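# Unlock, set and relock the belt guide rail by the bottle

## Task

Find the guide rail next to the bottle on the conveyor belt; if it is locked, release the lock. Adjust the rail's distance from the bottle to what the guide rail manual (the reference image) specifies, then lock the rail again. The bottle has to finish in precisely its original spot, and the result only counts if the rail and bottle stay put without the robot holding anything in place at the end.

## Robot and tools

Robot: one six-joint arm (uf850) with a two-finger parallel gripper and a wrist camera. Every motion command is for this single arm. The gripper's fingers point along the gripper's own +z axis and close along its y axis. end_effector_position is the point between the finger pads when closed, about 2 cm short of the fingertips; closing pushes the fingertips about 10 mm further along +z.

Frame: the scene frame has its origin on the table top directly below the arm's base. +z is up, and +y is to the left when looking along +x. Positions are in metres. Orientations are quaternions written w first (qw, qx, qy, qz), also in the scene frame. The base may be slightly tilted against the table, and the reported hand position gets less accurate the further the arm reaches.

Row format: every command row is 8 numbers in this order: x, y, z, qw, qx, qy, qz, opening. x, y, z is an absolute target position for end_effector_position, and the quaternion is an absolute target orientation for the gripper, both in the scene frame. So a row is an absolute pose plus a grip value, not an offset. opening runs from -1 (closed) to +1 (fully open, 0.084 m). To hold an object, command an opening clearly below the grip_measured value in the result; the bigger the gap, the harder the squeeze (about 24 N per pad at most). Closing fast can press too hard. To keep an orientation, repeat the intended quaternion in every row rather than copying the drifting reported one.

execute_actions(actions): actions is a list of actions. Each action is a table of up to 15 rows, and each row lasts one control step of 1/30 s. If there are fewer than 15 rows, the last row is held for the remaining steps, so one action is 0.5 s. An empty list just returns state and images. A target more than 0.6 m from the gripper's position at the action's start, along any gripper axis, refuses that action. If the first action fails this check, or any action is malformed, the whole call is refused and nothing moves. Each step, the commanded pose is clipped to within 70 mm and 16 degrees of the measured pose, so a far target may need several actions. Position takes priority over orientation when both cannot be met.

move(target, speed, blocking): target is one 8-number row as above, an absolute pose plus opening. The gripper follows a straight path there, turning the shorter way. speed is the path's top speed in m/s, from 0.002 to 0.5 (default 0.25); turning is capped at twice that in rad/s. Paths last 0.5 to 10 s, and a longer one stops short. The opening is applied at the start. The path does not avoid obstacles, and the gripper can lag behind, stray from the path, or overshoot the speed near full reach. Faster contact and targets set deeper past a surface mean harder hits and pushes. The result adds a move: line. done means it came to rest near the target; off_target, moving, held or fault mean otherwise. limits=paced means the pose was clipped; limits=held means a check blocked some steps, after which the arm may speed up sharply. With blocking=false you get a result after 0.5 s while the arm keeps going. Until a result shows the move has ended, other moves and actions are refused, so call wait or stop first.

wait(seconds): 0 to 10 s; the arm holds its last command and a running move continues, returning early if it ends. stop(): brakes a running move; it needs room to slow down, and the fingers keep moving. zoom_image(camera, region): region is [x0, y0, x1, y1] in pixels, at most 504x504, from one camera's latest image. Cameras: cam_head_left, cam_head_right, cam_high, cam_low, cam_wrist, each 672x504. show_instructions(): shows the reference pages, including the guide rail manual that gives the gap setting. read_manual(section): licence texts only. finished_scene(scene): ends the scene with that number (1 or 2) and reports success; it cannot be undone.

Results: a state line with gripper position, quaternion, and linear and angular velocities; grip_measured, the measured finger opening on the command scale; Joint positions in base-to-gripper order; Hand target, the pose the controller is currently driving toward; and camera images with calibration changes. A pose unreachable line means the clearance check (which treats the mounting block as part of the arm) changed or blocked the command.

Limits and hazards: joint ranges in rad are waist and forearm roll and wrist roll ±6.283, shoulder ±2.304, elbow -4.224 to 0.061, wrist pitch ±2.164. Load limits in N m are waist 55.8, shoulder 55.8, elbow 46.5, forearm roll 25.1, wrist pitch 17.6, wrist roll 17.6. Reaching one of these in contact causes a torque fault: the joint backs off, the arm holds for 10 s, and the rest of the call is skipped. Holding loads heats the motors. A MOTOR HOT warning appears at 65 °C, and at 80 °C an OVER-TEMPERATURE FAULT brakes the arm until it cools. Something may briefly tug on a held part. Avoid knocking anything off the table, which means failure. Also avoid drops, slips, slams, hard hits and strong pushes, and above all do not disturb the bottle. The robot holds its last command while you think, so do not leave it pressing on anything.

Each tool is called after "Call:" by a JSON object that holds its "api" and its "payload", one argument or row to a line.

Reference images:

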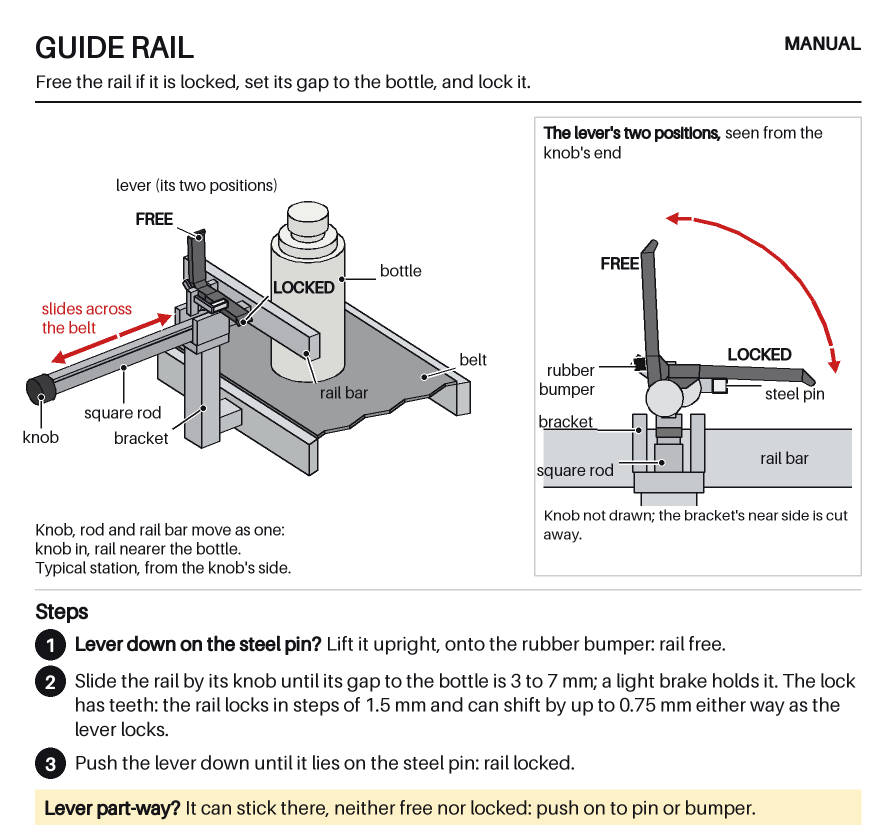

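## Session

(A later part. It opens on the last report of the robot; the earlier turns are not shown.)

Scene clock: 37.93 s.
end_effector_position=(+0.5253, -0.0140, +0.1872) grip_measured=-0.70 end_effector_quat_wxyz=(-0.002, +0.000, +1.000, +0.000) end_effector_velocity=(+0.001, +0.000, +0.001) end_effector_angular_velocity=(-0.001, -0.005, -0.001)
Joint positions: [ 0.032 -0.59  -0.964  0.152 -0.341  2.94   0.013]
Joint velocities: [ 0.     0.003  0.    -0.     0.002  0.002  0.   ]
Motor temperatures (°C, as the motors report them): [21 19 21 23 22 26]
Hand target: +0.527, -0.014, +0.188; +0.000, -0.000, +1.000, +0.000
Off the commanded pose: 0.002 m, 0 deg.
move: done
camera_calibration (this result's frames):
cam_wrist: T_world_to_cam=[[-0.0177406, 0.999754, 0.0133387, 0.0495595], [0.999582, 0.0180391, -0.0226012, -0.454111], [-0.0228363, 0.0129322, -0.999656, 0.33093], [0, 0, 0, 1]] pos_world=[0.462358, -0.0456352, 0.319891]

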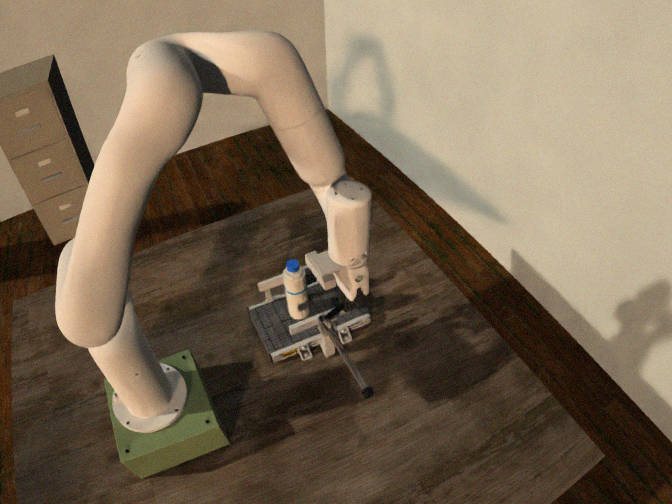

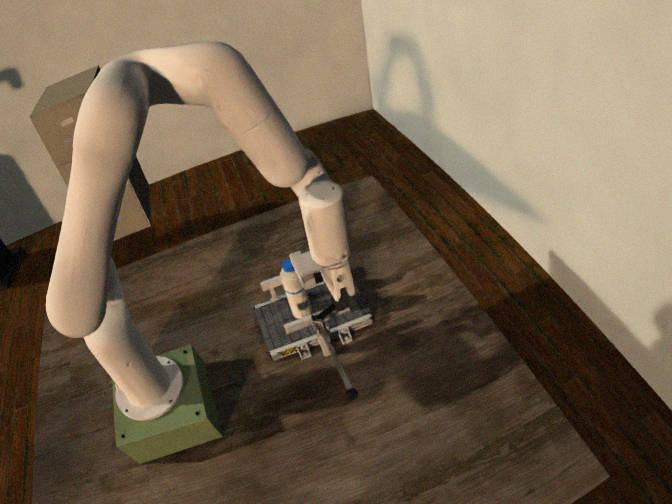

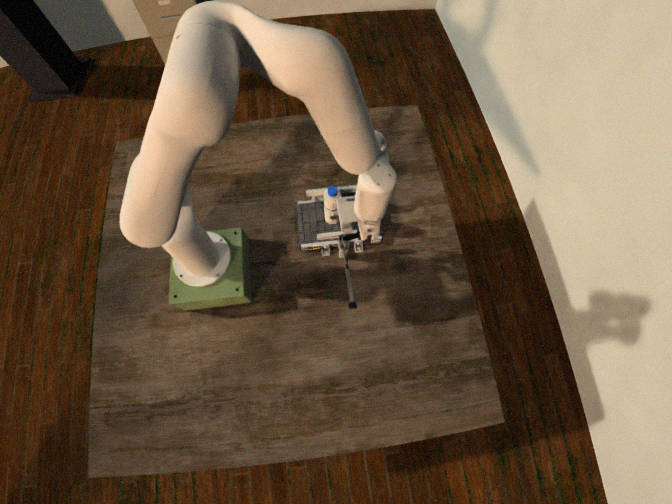

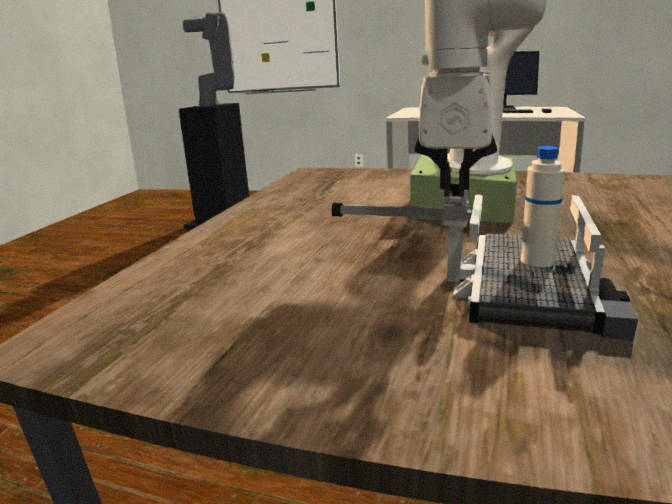

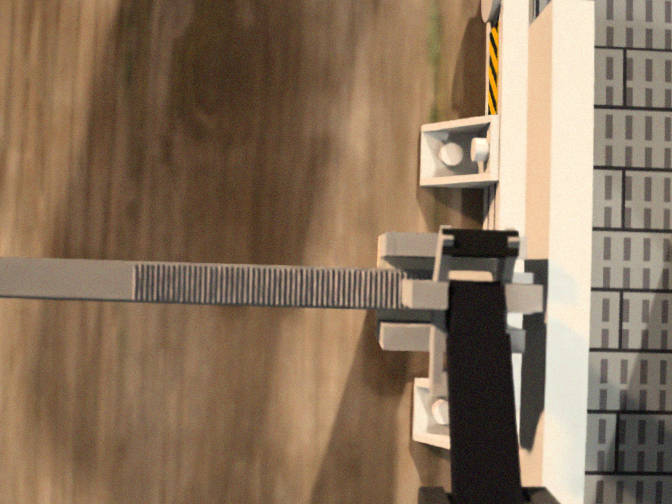

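Call:
{"api": "execute_actions", "payload": {
  "actions": [
    [[0.523,-0.014,0.191,0,0,1,0,-0.85],[0.521,-0.014,0.193,0,0,1,0,-0.85],[0.519,-0.014,0.195,0,0,1,0,-0.85],[0.519,-0.014,0.195,0,0,1,0,-0.85],[0.517,-0.014,0.197,0,0,1,0,-0.85],[0.517,-0.014,0.197,0,0,1,0,-0.85],[0.515,-0.014,0.199,0,0,1,0,-0.85],[0.515,-0.014,0.199,0,0,1,0,-0.85],[0.513,-0.014,0.201,0,0,1,0,-0.85],[0.513,-0.014,0.201,0,0,1,0,-0.85],[0.511,-0.014,0.203,0,0,1,0,-0.85],[0.511,-0.014,0.203,0,0,1,0,-0.85],[0.508,-0.014,0.205,0,0,1,0,-0.85],[0.508,-0.014,0.205,0,0,1,0,-0.85],[0.505,-0.014,0.207,0,0,1,0,-0.85]]
  ]
}}

Call:
{"api": "move", "payload": {
  "target": [0.476,-0.013,0.216,0,0,1,0,-0.85],
  "speed": 0.04
}}

Call:
{"api": "zoom_image", "payload": {
  "camera": "cam_head_right",
  "region": [270,240,390,360]
}}

Scene clock: 45.33 s.
end_effector_position=(+0.5124, -0.0139, +0.2024) grip_measured=-0.70 end_effector_quat_wxyz=(+0.001, -0.000, +1.000, -0.000) end_effector_velocity=(-0.035, +0.000, +0.028) end_effector_angular_velocity=(-0.001, -0.004, +0.001)
Joint positions: [ 0.029 -0.534 -0.918  0.15  -0.345  2.94   0.013]
Joint velocities: [-0.006  0.12   0.112 -0.004 -0.004 -0.003 -0.   ]
Motor temperatures (°C, as the motors report them): [21 19 21 23 22 26]
Hand target: +0.505, -0.014, +0.207; -0.000, -0.000, +1.000, -0.000
Off the commanded pose: 0.009 m, 0 deg.
camera_calibration (this result's frames):
cam_wrist: T_world_to_cam=[[-0.0182777, 0.999756, 0.0123765, 0.0495086], [0.999695, 0.0184792, -0.0163656, -0.442122], [-0.0165903, 0.0120736, -0.999789, 0.342702], [0, 0, 0, 1]] pos_world=[0.448577, -0.0454641, 0.334782]

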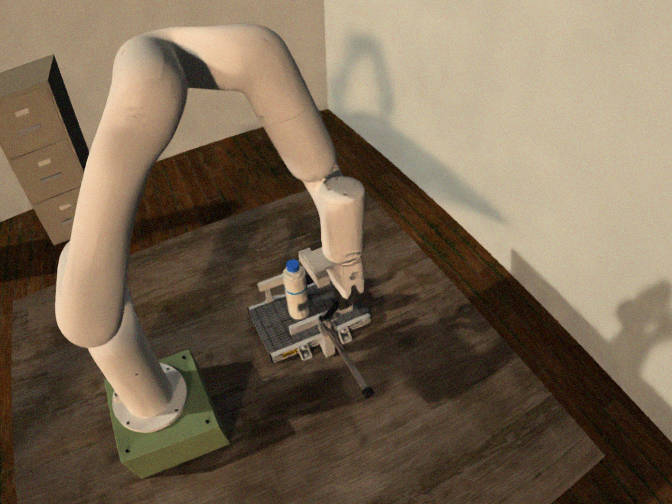

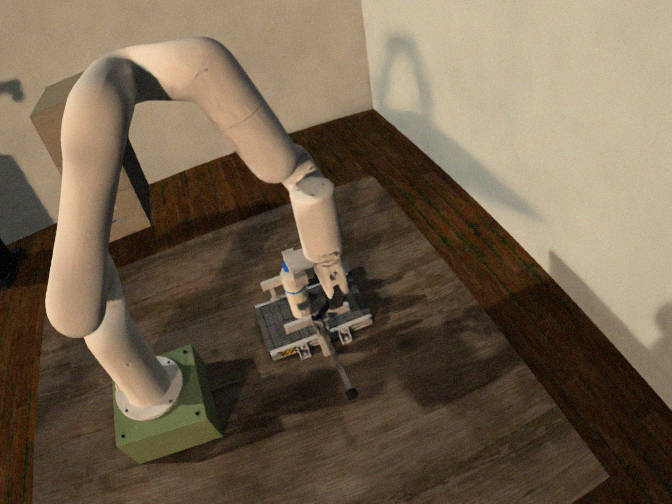

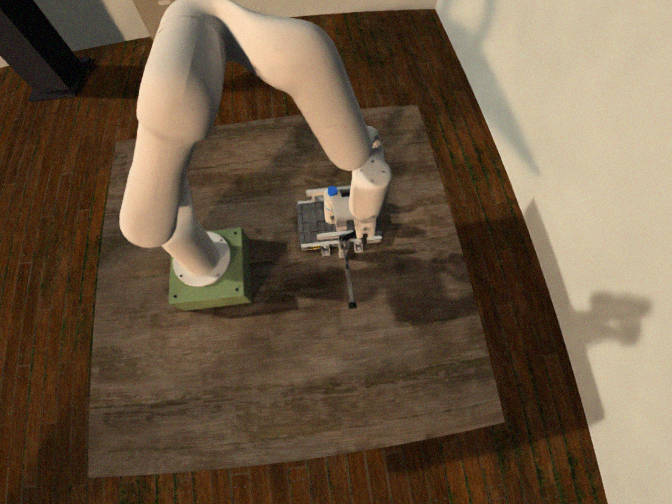

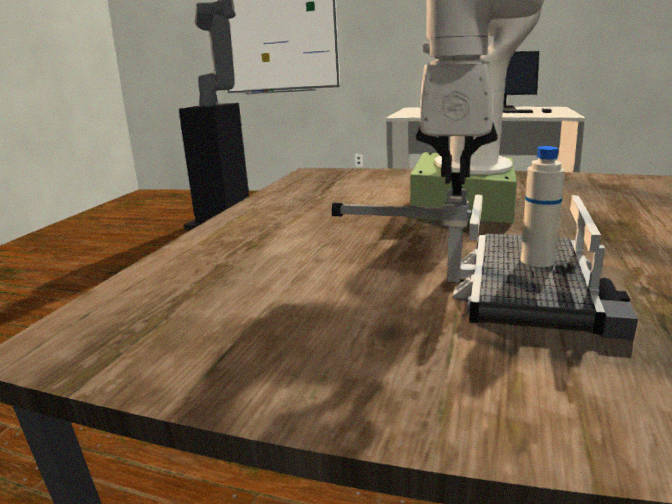

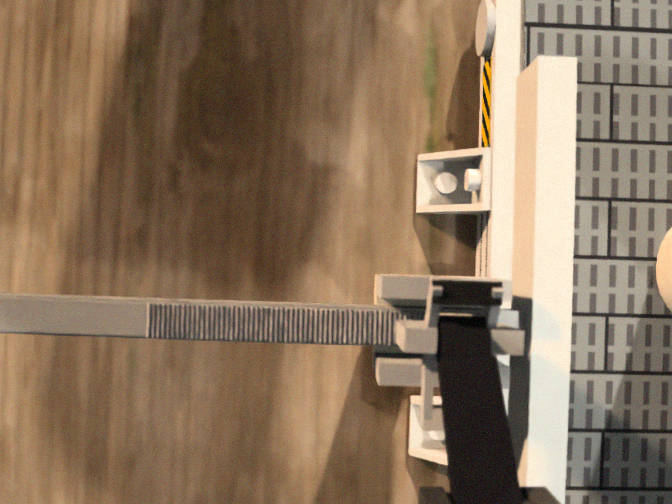

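Scene clock: 46.67 s.
end_effector_position=(+0.4745, -0.0129, +0.2144) grip_measured=-0.70 end_effector_quat_wxyz=(-0.002, +0.000, +1.000, -0.000) end_effector_velocity=(-0.001, +0.000, +0.004) end_effector_angular_velocity=(+0.002, +0.002, -0.000)
Joint positions: [ 0.025 -0.446 -0.811  0.156 -0.331  2.929  0.013]
Joint velocities: [-0.001  0.01   0.001 -0.    -0.012 -0.     0.   ]
Motor temperatures (°C, as the motors report them): [21 19 21 23 22 26]
Hand target: +0.476, -0.013, +0.216; -0.000, +0.000, +1.000, -0.000
Off the commanded pose: 0.002 m, 0 deg.
move: done
camera_calibration (this result's frames):
cam_wrist: T_world_to_cam=[[-0.0179006, 0.99976, 0.0126246, 0.0474732], [0.999603, 0.0181699, -0.0215455, -0.402976], [-0.0217698, 0.0122339, -0.999688, 0.356426], [0, 0, 0, 1]] pos_world=[0.411425, -0.0445002, 0.347033]

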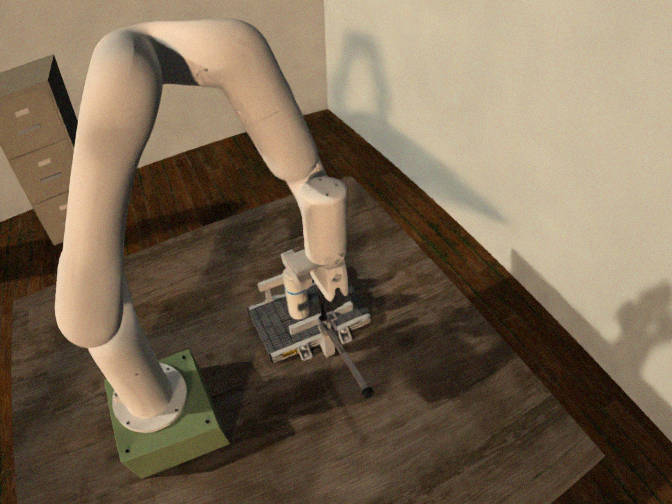

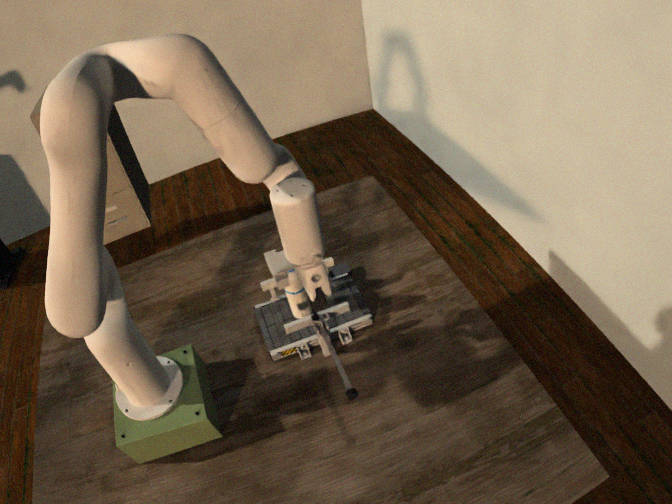

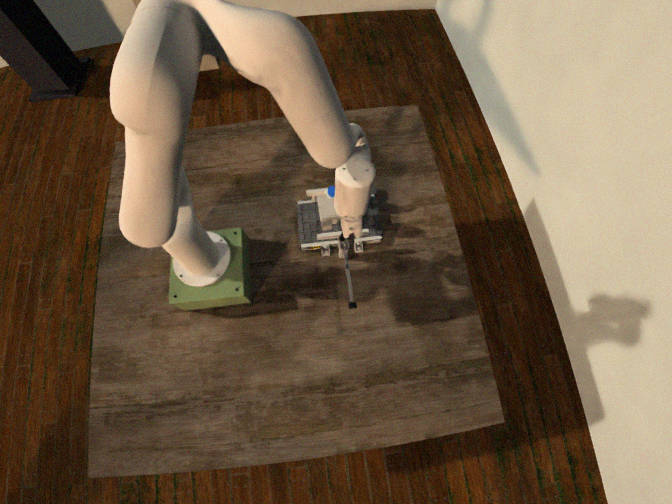

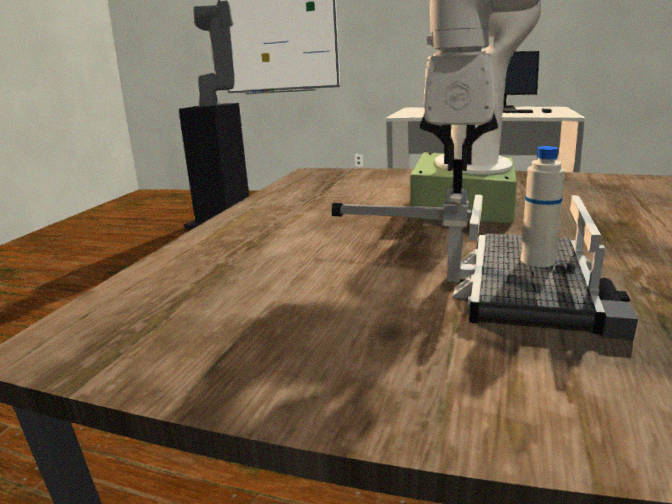

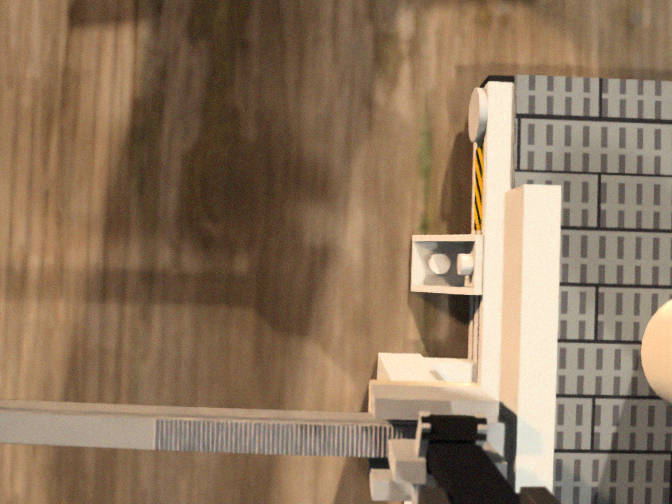

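Region (270, 240, 390, 360) of cam_head_right's 672x504 image, scaled by 4.200, with more detail than that image has.

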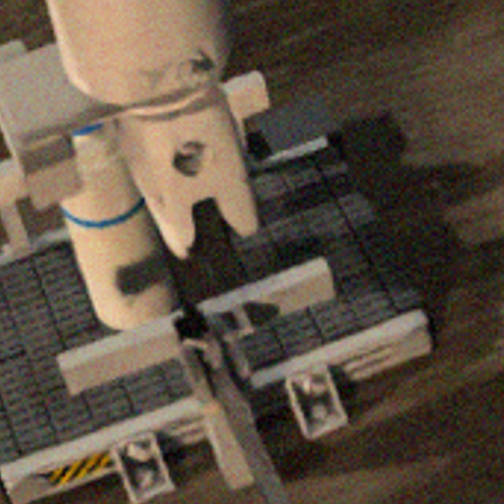

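Call:
{"api": "move", "payload": {
  "target": [0.465,-0.013,0.214,0,0,1,0,-0.85],
  "speed": 0.03
}}

Call:
{"api": "move", "payload": {
  "target": [0.468,-0.013,0.214,0,0,1,0,-0.3]
}}

Call:
{"api": "move", "payload": {
  "target": [0.468,-0.03,0.25,0,0,1,0,-0.3]
}}

Call:
{"api": "move", "payload": {
  "target": [0.470,-0.21,0.19,0,0.7071,0.7071,0,0.2],
  "speed": 0.4
}}

Scene clock: 51.03 s.
end_effector_position=(+0.4693, -0.0131, +0.2152) grip_measured=-0.70 end_effector_quat_wxyz=(+0.006, -0.000, +1.000, -0.001) end_effector_velocity=(-0.002, -0.001, -0.001) end_effector_angular_velocity=(-0.003, -0.016, -0.002)
Joint positions: [ 0.024 -0.429 -0.785  0.164 -0.308  2.92   0.013]
Joint velocities: [-0.001  0.008  0.016  0.006  0.024 -0.005  0.   ]
Motor temperatures (°C, as the motors report them): [21 19 21 23 22 26]
Hand target: +0.465, -0.013, +0.214; +0.000, +0.000, +1.000, -0.000
Off the commanded pose: 0.004 m, 1 deg.
move: off_target
camera_calibration (this result's frames):
cam_wrist: T_world_to_cam=[[-0.0183944, 0.999777, 0.0104166, 0.0483029], [0.999806, 0.0184667, -0.00688964, -0.400976], [-0.00708046, 0.0102878, -0.999922, 0.350249], [0, 0, 0, 1]] pos_world=[0.404267, -0.0444908, 0.346956]

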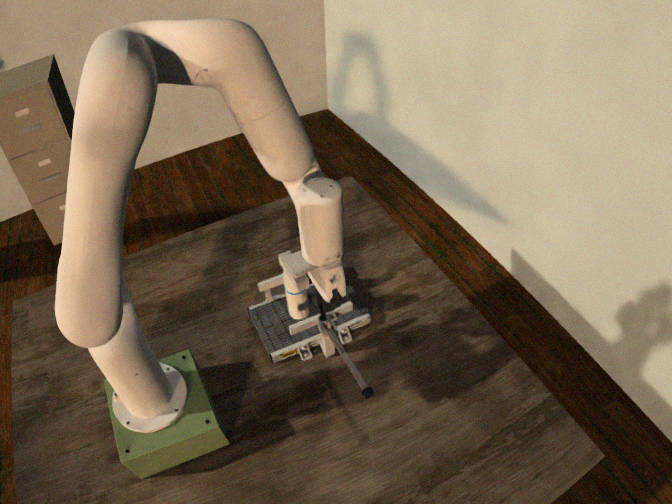

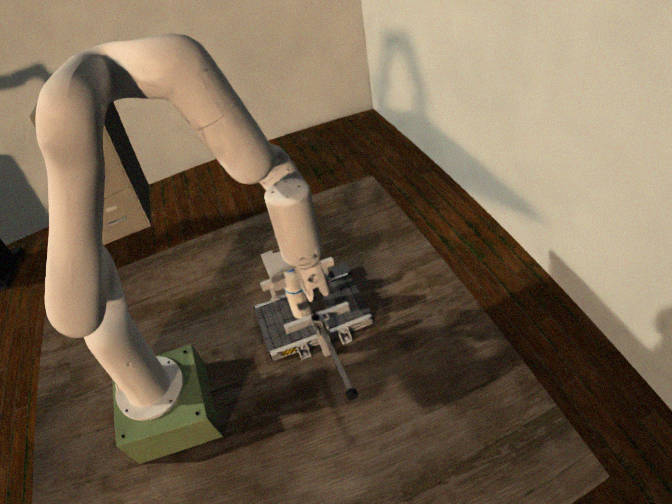

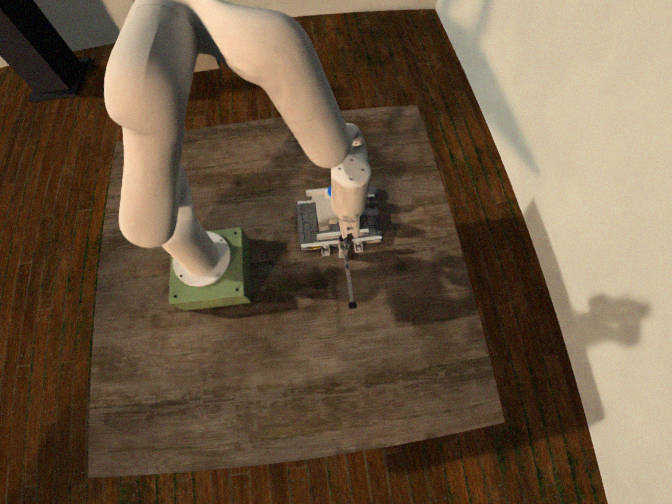

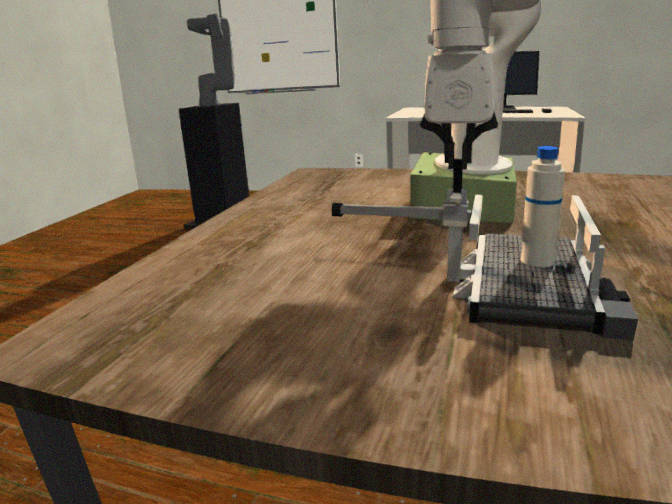

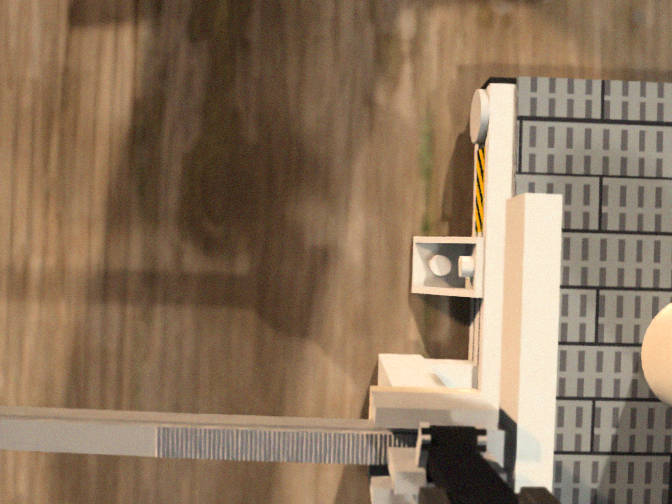

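Scene clock: 51.73 s.
end_effector_position=(+0.4680, -0.0130, +0.2140) grip_measured=-0.32 end_effector_quat_wxyz=(+0.000, -0.000, +1.000, +0.000) end_effector_velocity=(+0.000, -0.000, -0.000) end_effector_angular_velocity=(-0.000, +0.002, -0.000)
Joint positions: [ 0.024 -0.434 -0.79   0.163 -0.318  2.921  0.03 ]
Joint velocities: [-0.    -0.002 -0.002 -0.002 -0.002  0.001  0.   ]
Motor temperatures (°C, as the motors report them): [21 19 21 23 22 26]
Hand target: +0.468, -0.013, +0.214; +0.000, -0.000, +1.000, +0.000
Off the commanded pose: 0.000 m, 0 deg.
move: done
camera_calibration (this result's frames):
cam_wrist: T_world_to_cam=[[-0.0180765, 0.999757, 0.0125929, 0.0475152], [0.999668, 0.0183035, -0.0181492, -0.397207], [-0.0183753, 0.0122606, -0.999756, 0.354354], [0, 0, 0, 1]] pos_world=[0.404445, -0.044578, 0.34646]

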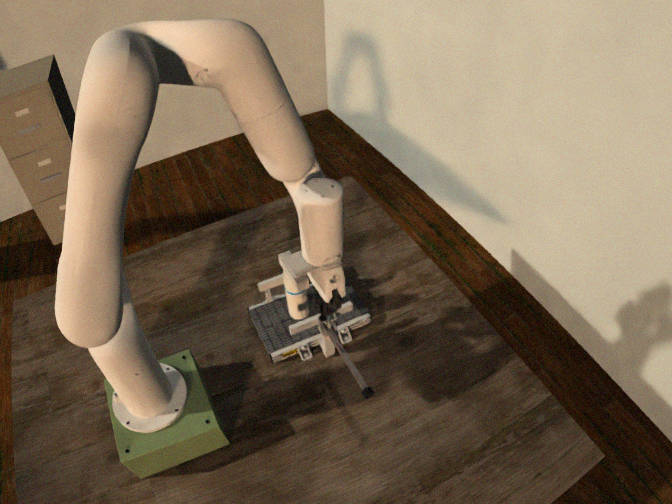

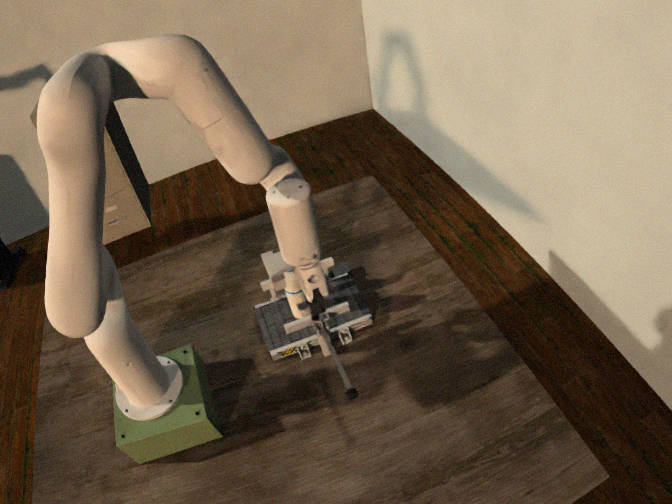

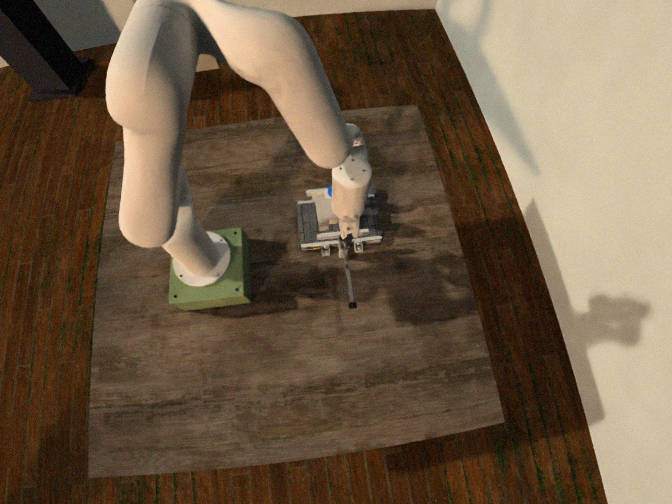

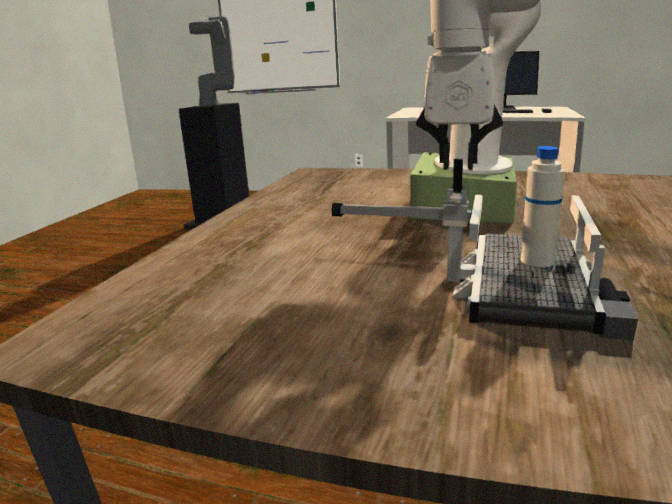

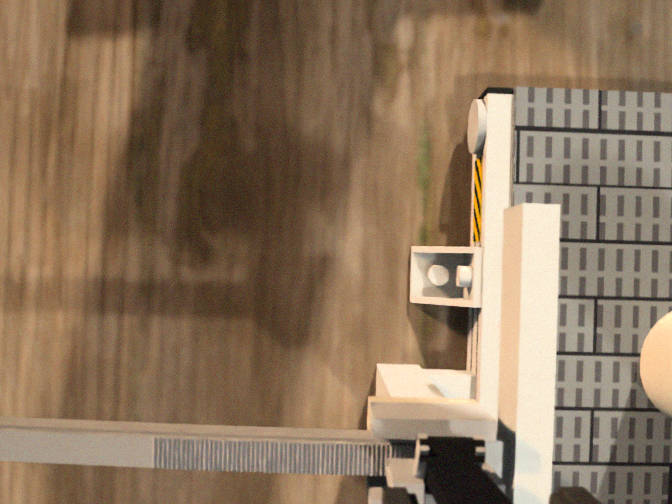

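Scene clock: 52.60 s.
end_effector_position=(+0.4678, -0.0299, +0.2498) grip_measured=-0.32 end_effector_quat_wxyz=(-0.000, -0.000, +1.000, -0.000) end_effector_velocity=(-0.000, -0.001, +0.002) end_effector_angular_velocity=(+0.000, +0.000, +0.000)
Joint positions: [-0.017 -0.361 -0.795  0.135 -0.399  2.91   0.03 ]
Joint velocities: [-0.002  0.004 -0.001 -0.001 -0.005 -0.001 -0.   ]
Motor temperatures (°C, as the motors report them): [21 19 21 23 22 26]
Hand target: +0.468, -0.030, +0.250; +0.000, -0.000, +1.000, -0.000
Off the commanded pose: 0.000 m, 0 deg.
move: done
camera_calibration (this result's frames):
cam_wrist: T_world_to_cam=[[-0.018154, 0.999756, 0.0125516, 0.0640358], [0.999659, 0.0183848, -0.0185184, -0.395911], [-0.0187446, 0.0122112, -0.99975, 0.390482], [0, 0, 0, 1]] pos_world=[0.404258, -0.0615097, 0.382249]

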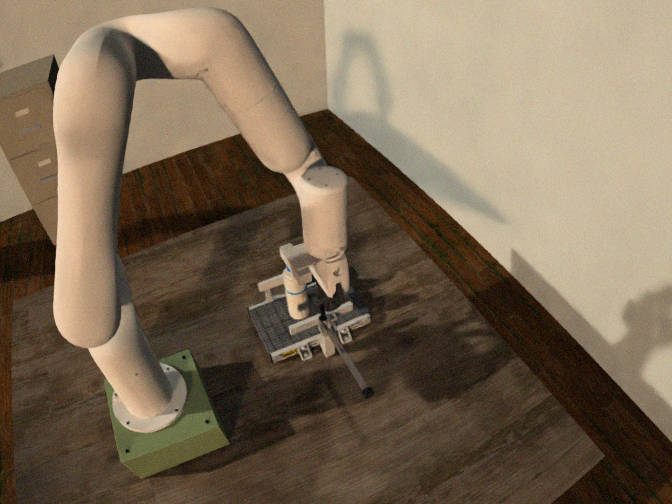

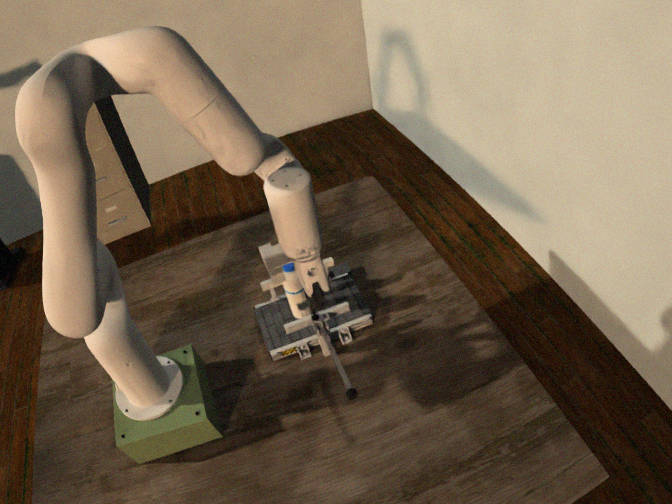

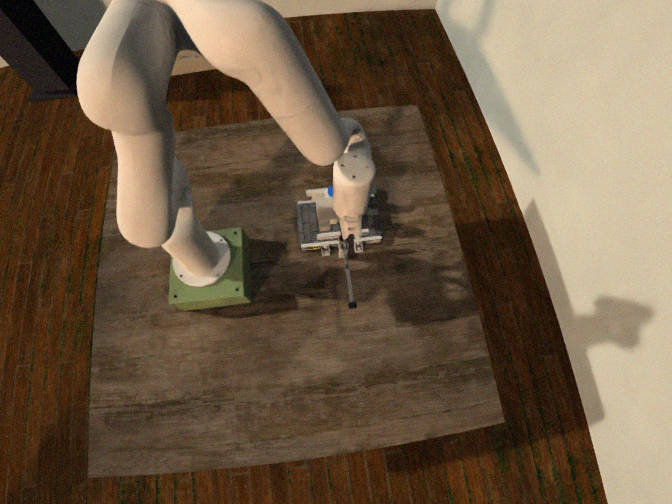

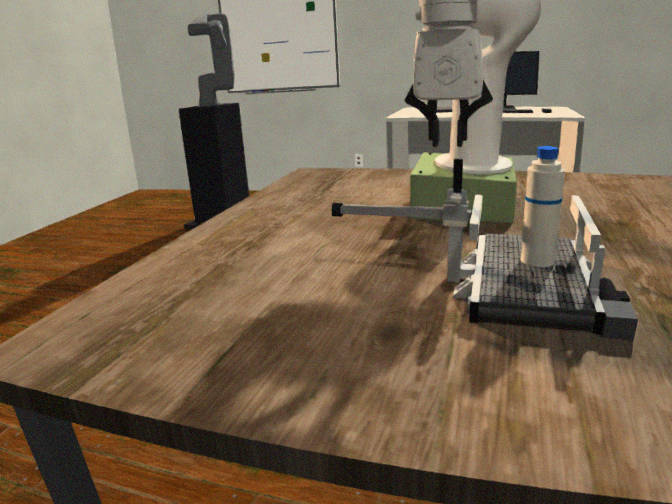

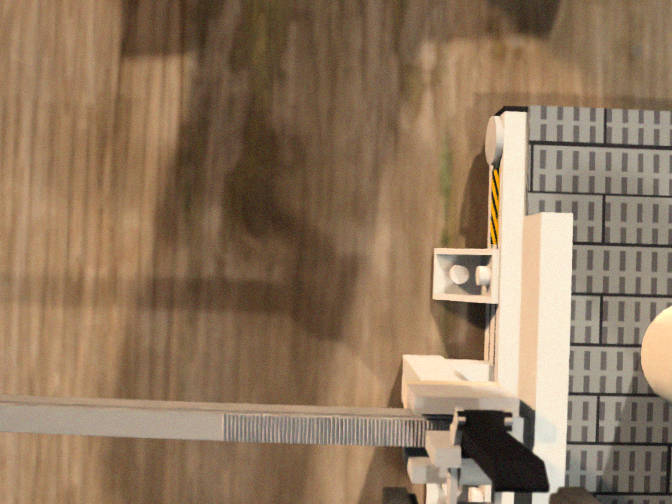

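Scene clock: 55.17 s.
end_effector_position=(+0.4694, -0.2108, +0.1902) grip_measured=+0.19 end_effector_quat_wxyz=(+0.001, +0.707, +0.707, -0.001) end_effector_velocity=(+0.000, -0.001, -0.000) end_effector_angular_velocity=(-0.007, +0.007, -0.010)
Joint positions: [-0.371 -0.6   -0.952  0.184 -0.338  4.076  0.052]
Joint velocities: [ 0.003 -0.003 -0.005 -0.031 -0.003  0.042 -0.   ]
Motor temperatures (°C, as the motors report them): [21 19 21 23 22 26]
Hand target: +0.469, -0.211, +0.190; +0.001, +0.707, +0.707, -0.001
Off the commanded pose: 0.001 m, 0 deg.
move: done
camera_calibration (this result's frames):
cam_wrist: T_world_to_cam=[[0.999738, 0.0190722, 0.0126546, -0.438929], [0.0192766, -0.999682, -0.0162387, -0.150231], [0.0123409, 0.0164784, -0.999788, 0.319423], [0, 0, 0, 1]] pos_world=[0.437768, -0.147076, 0.322471]

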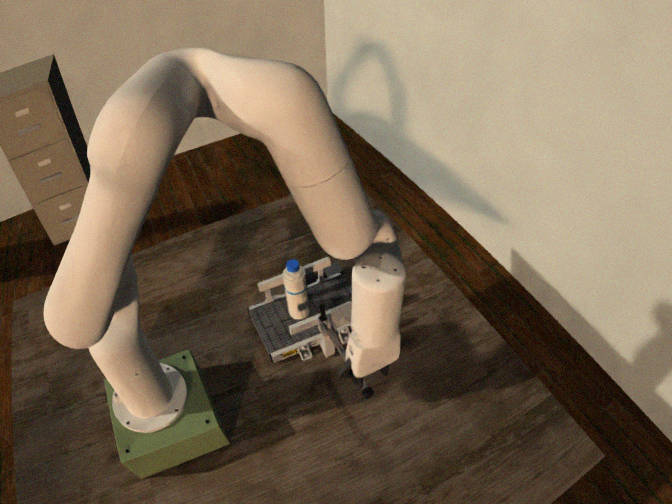

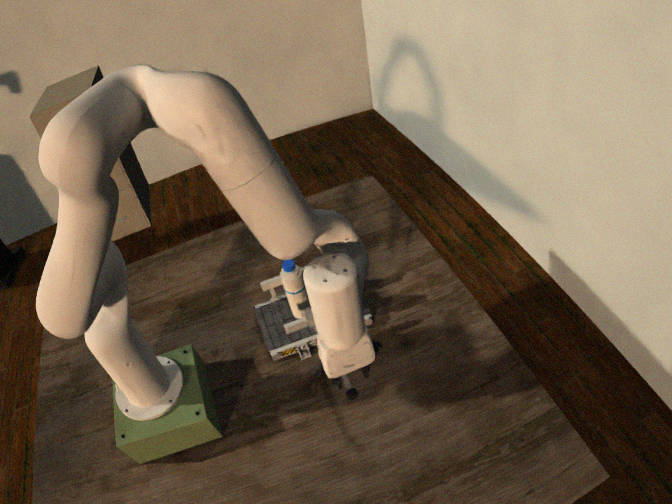

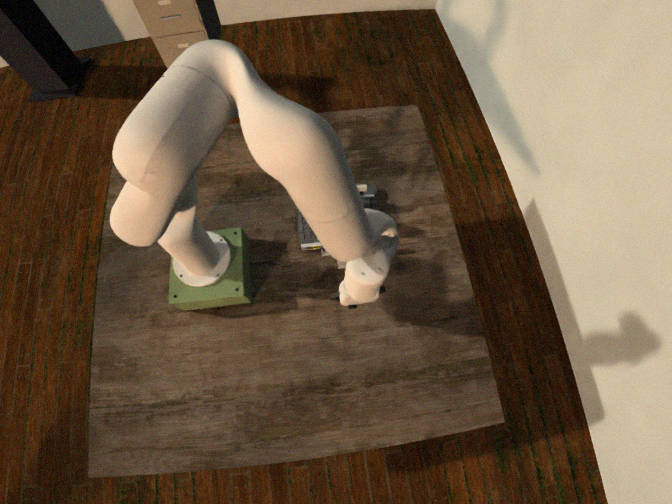

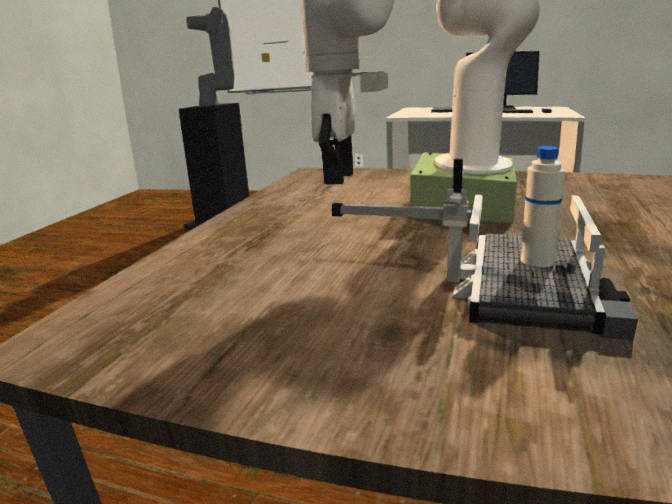

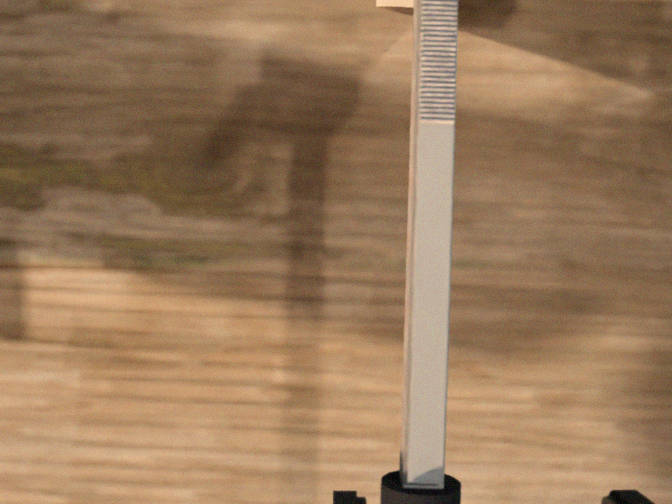

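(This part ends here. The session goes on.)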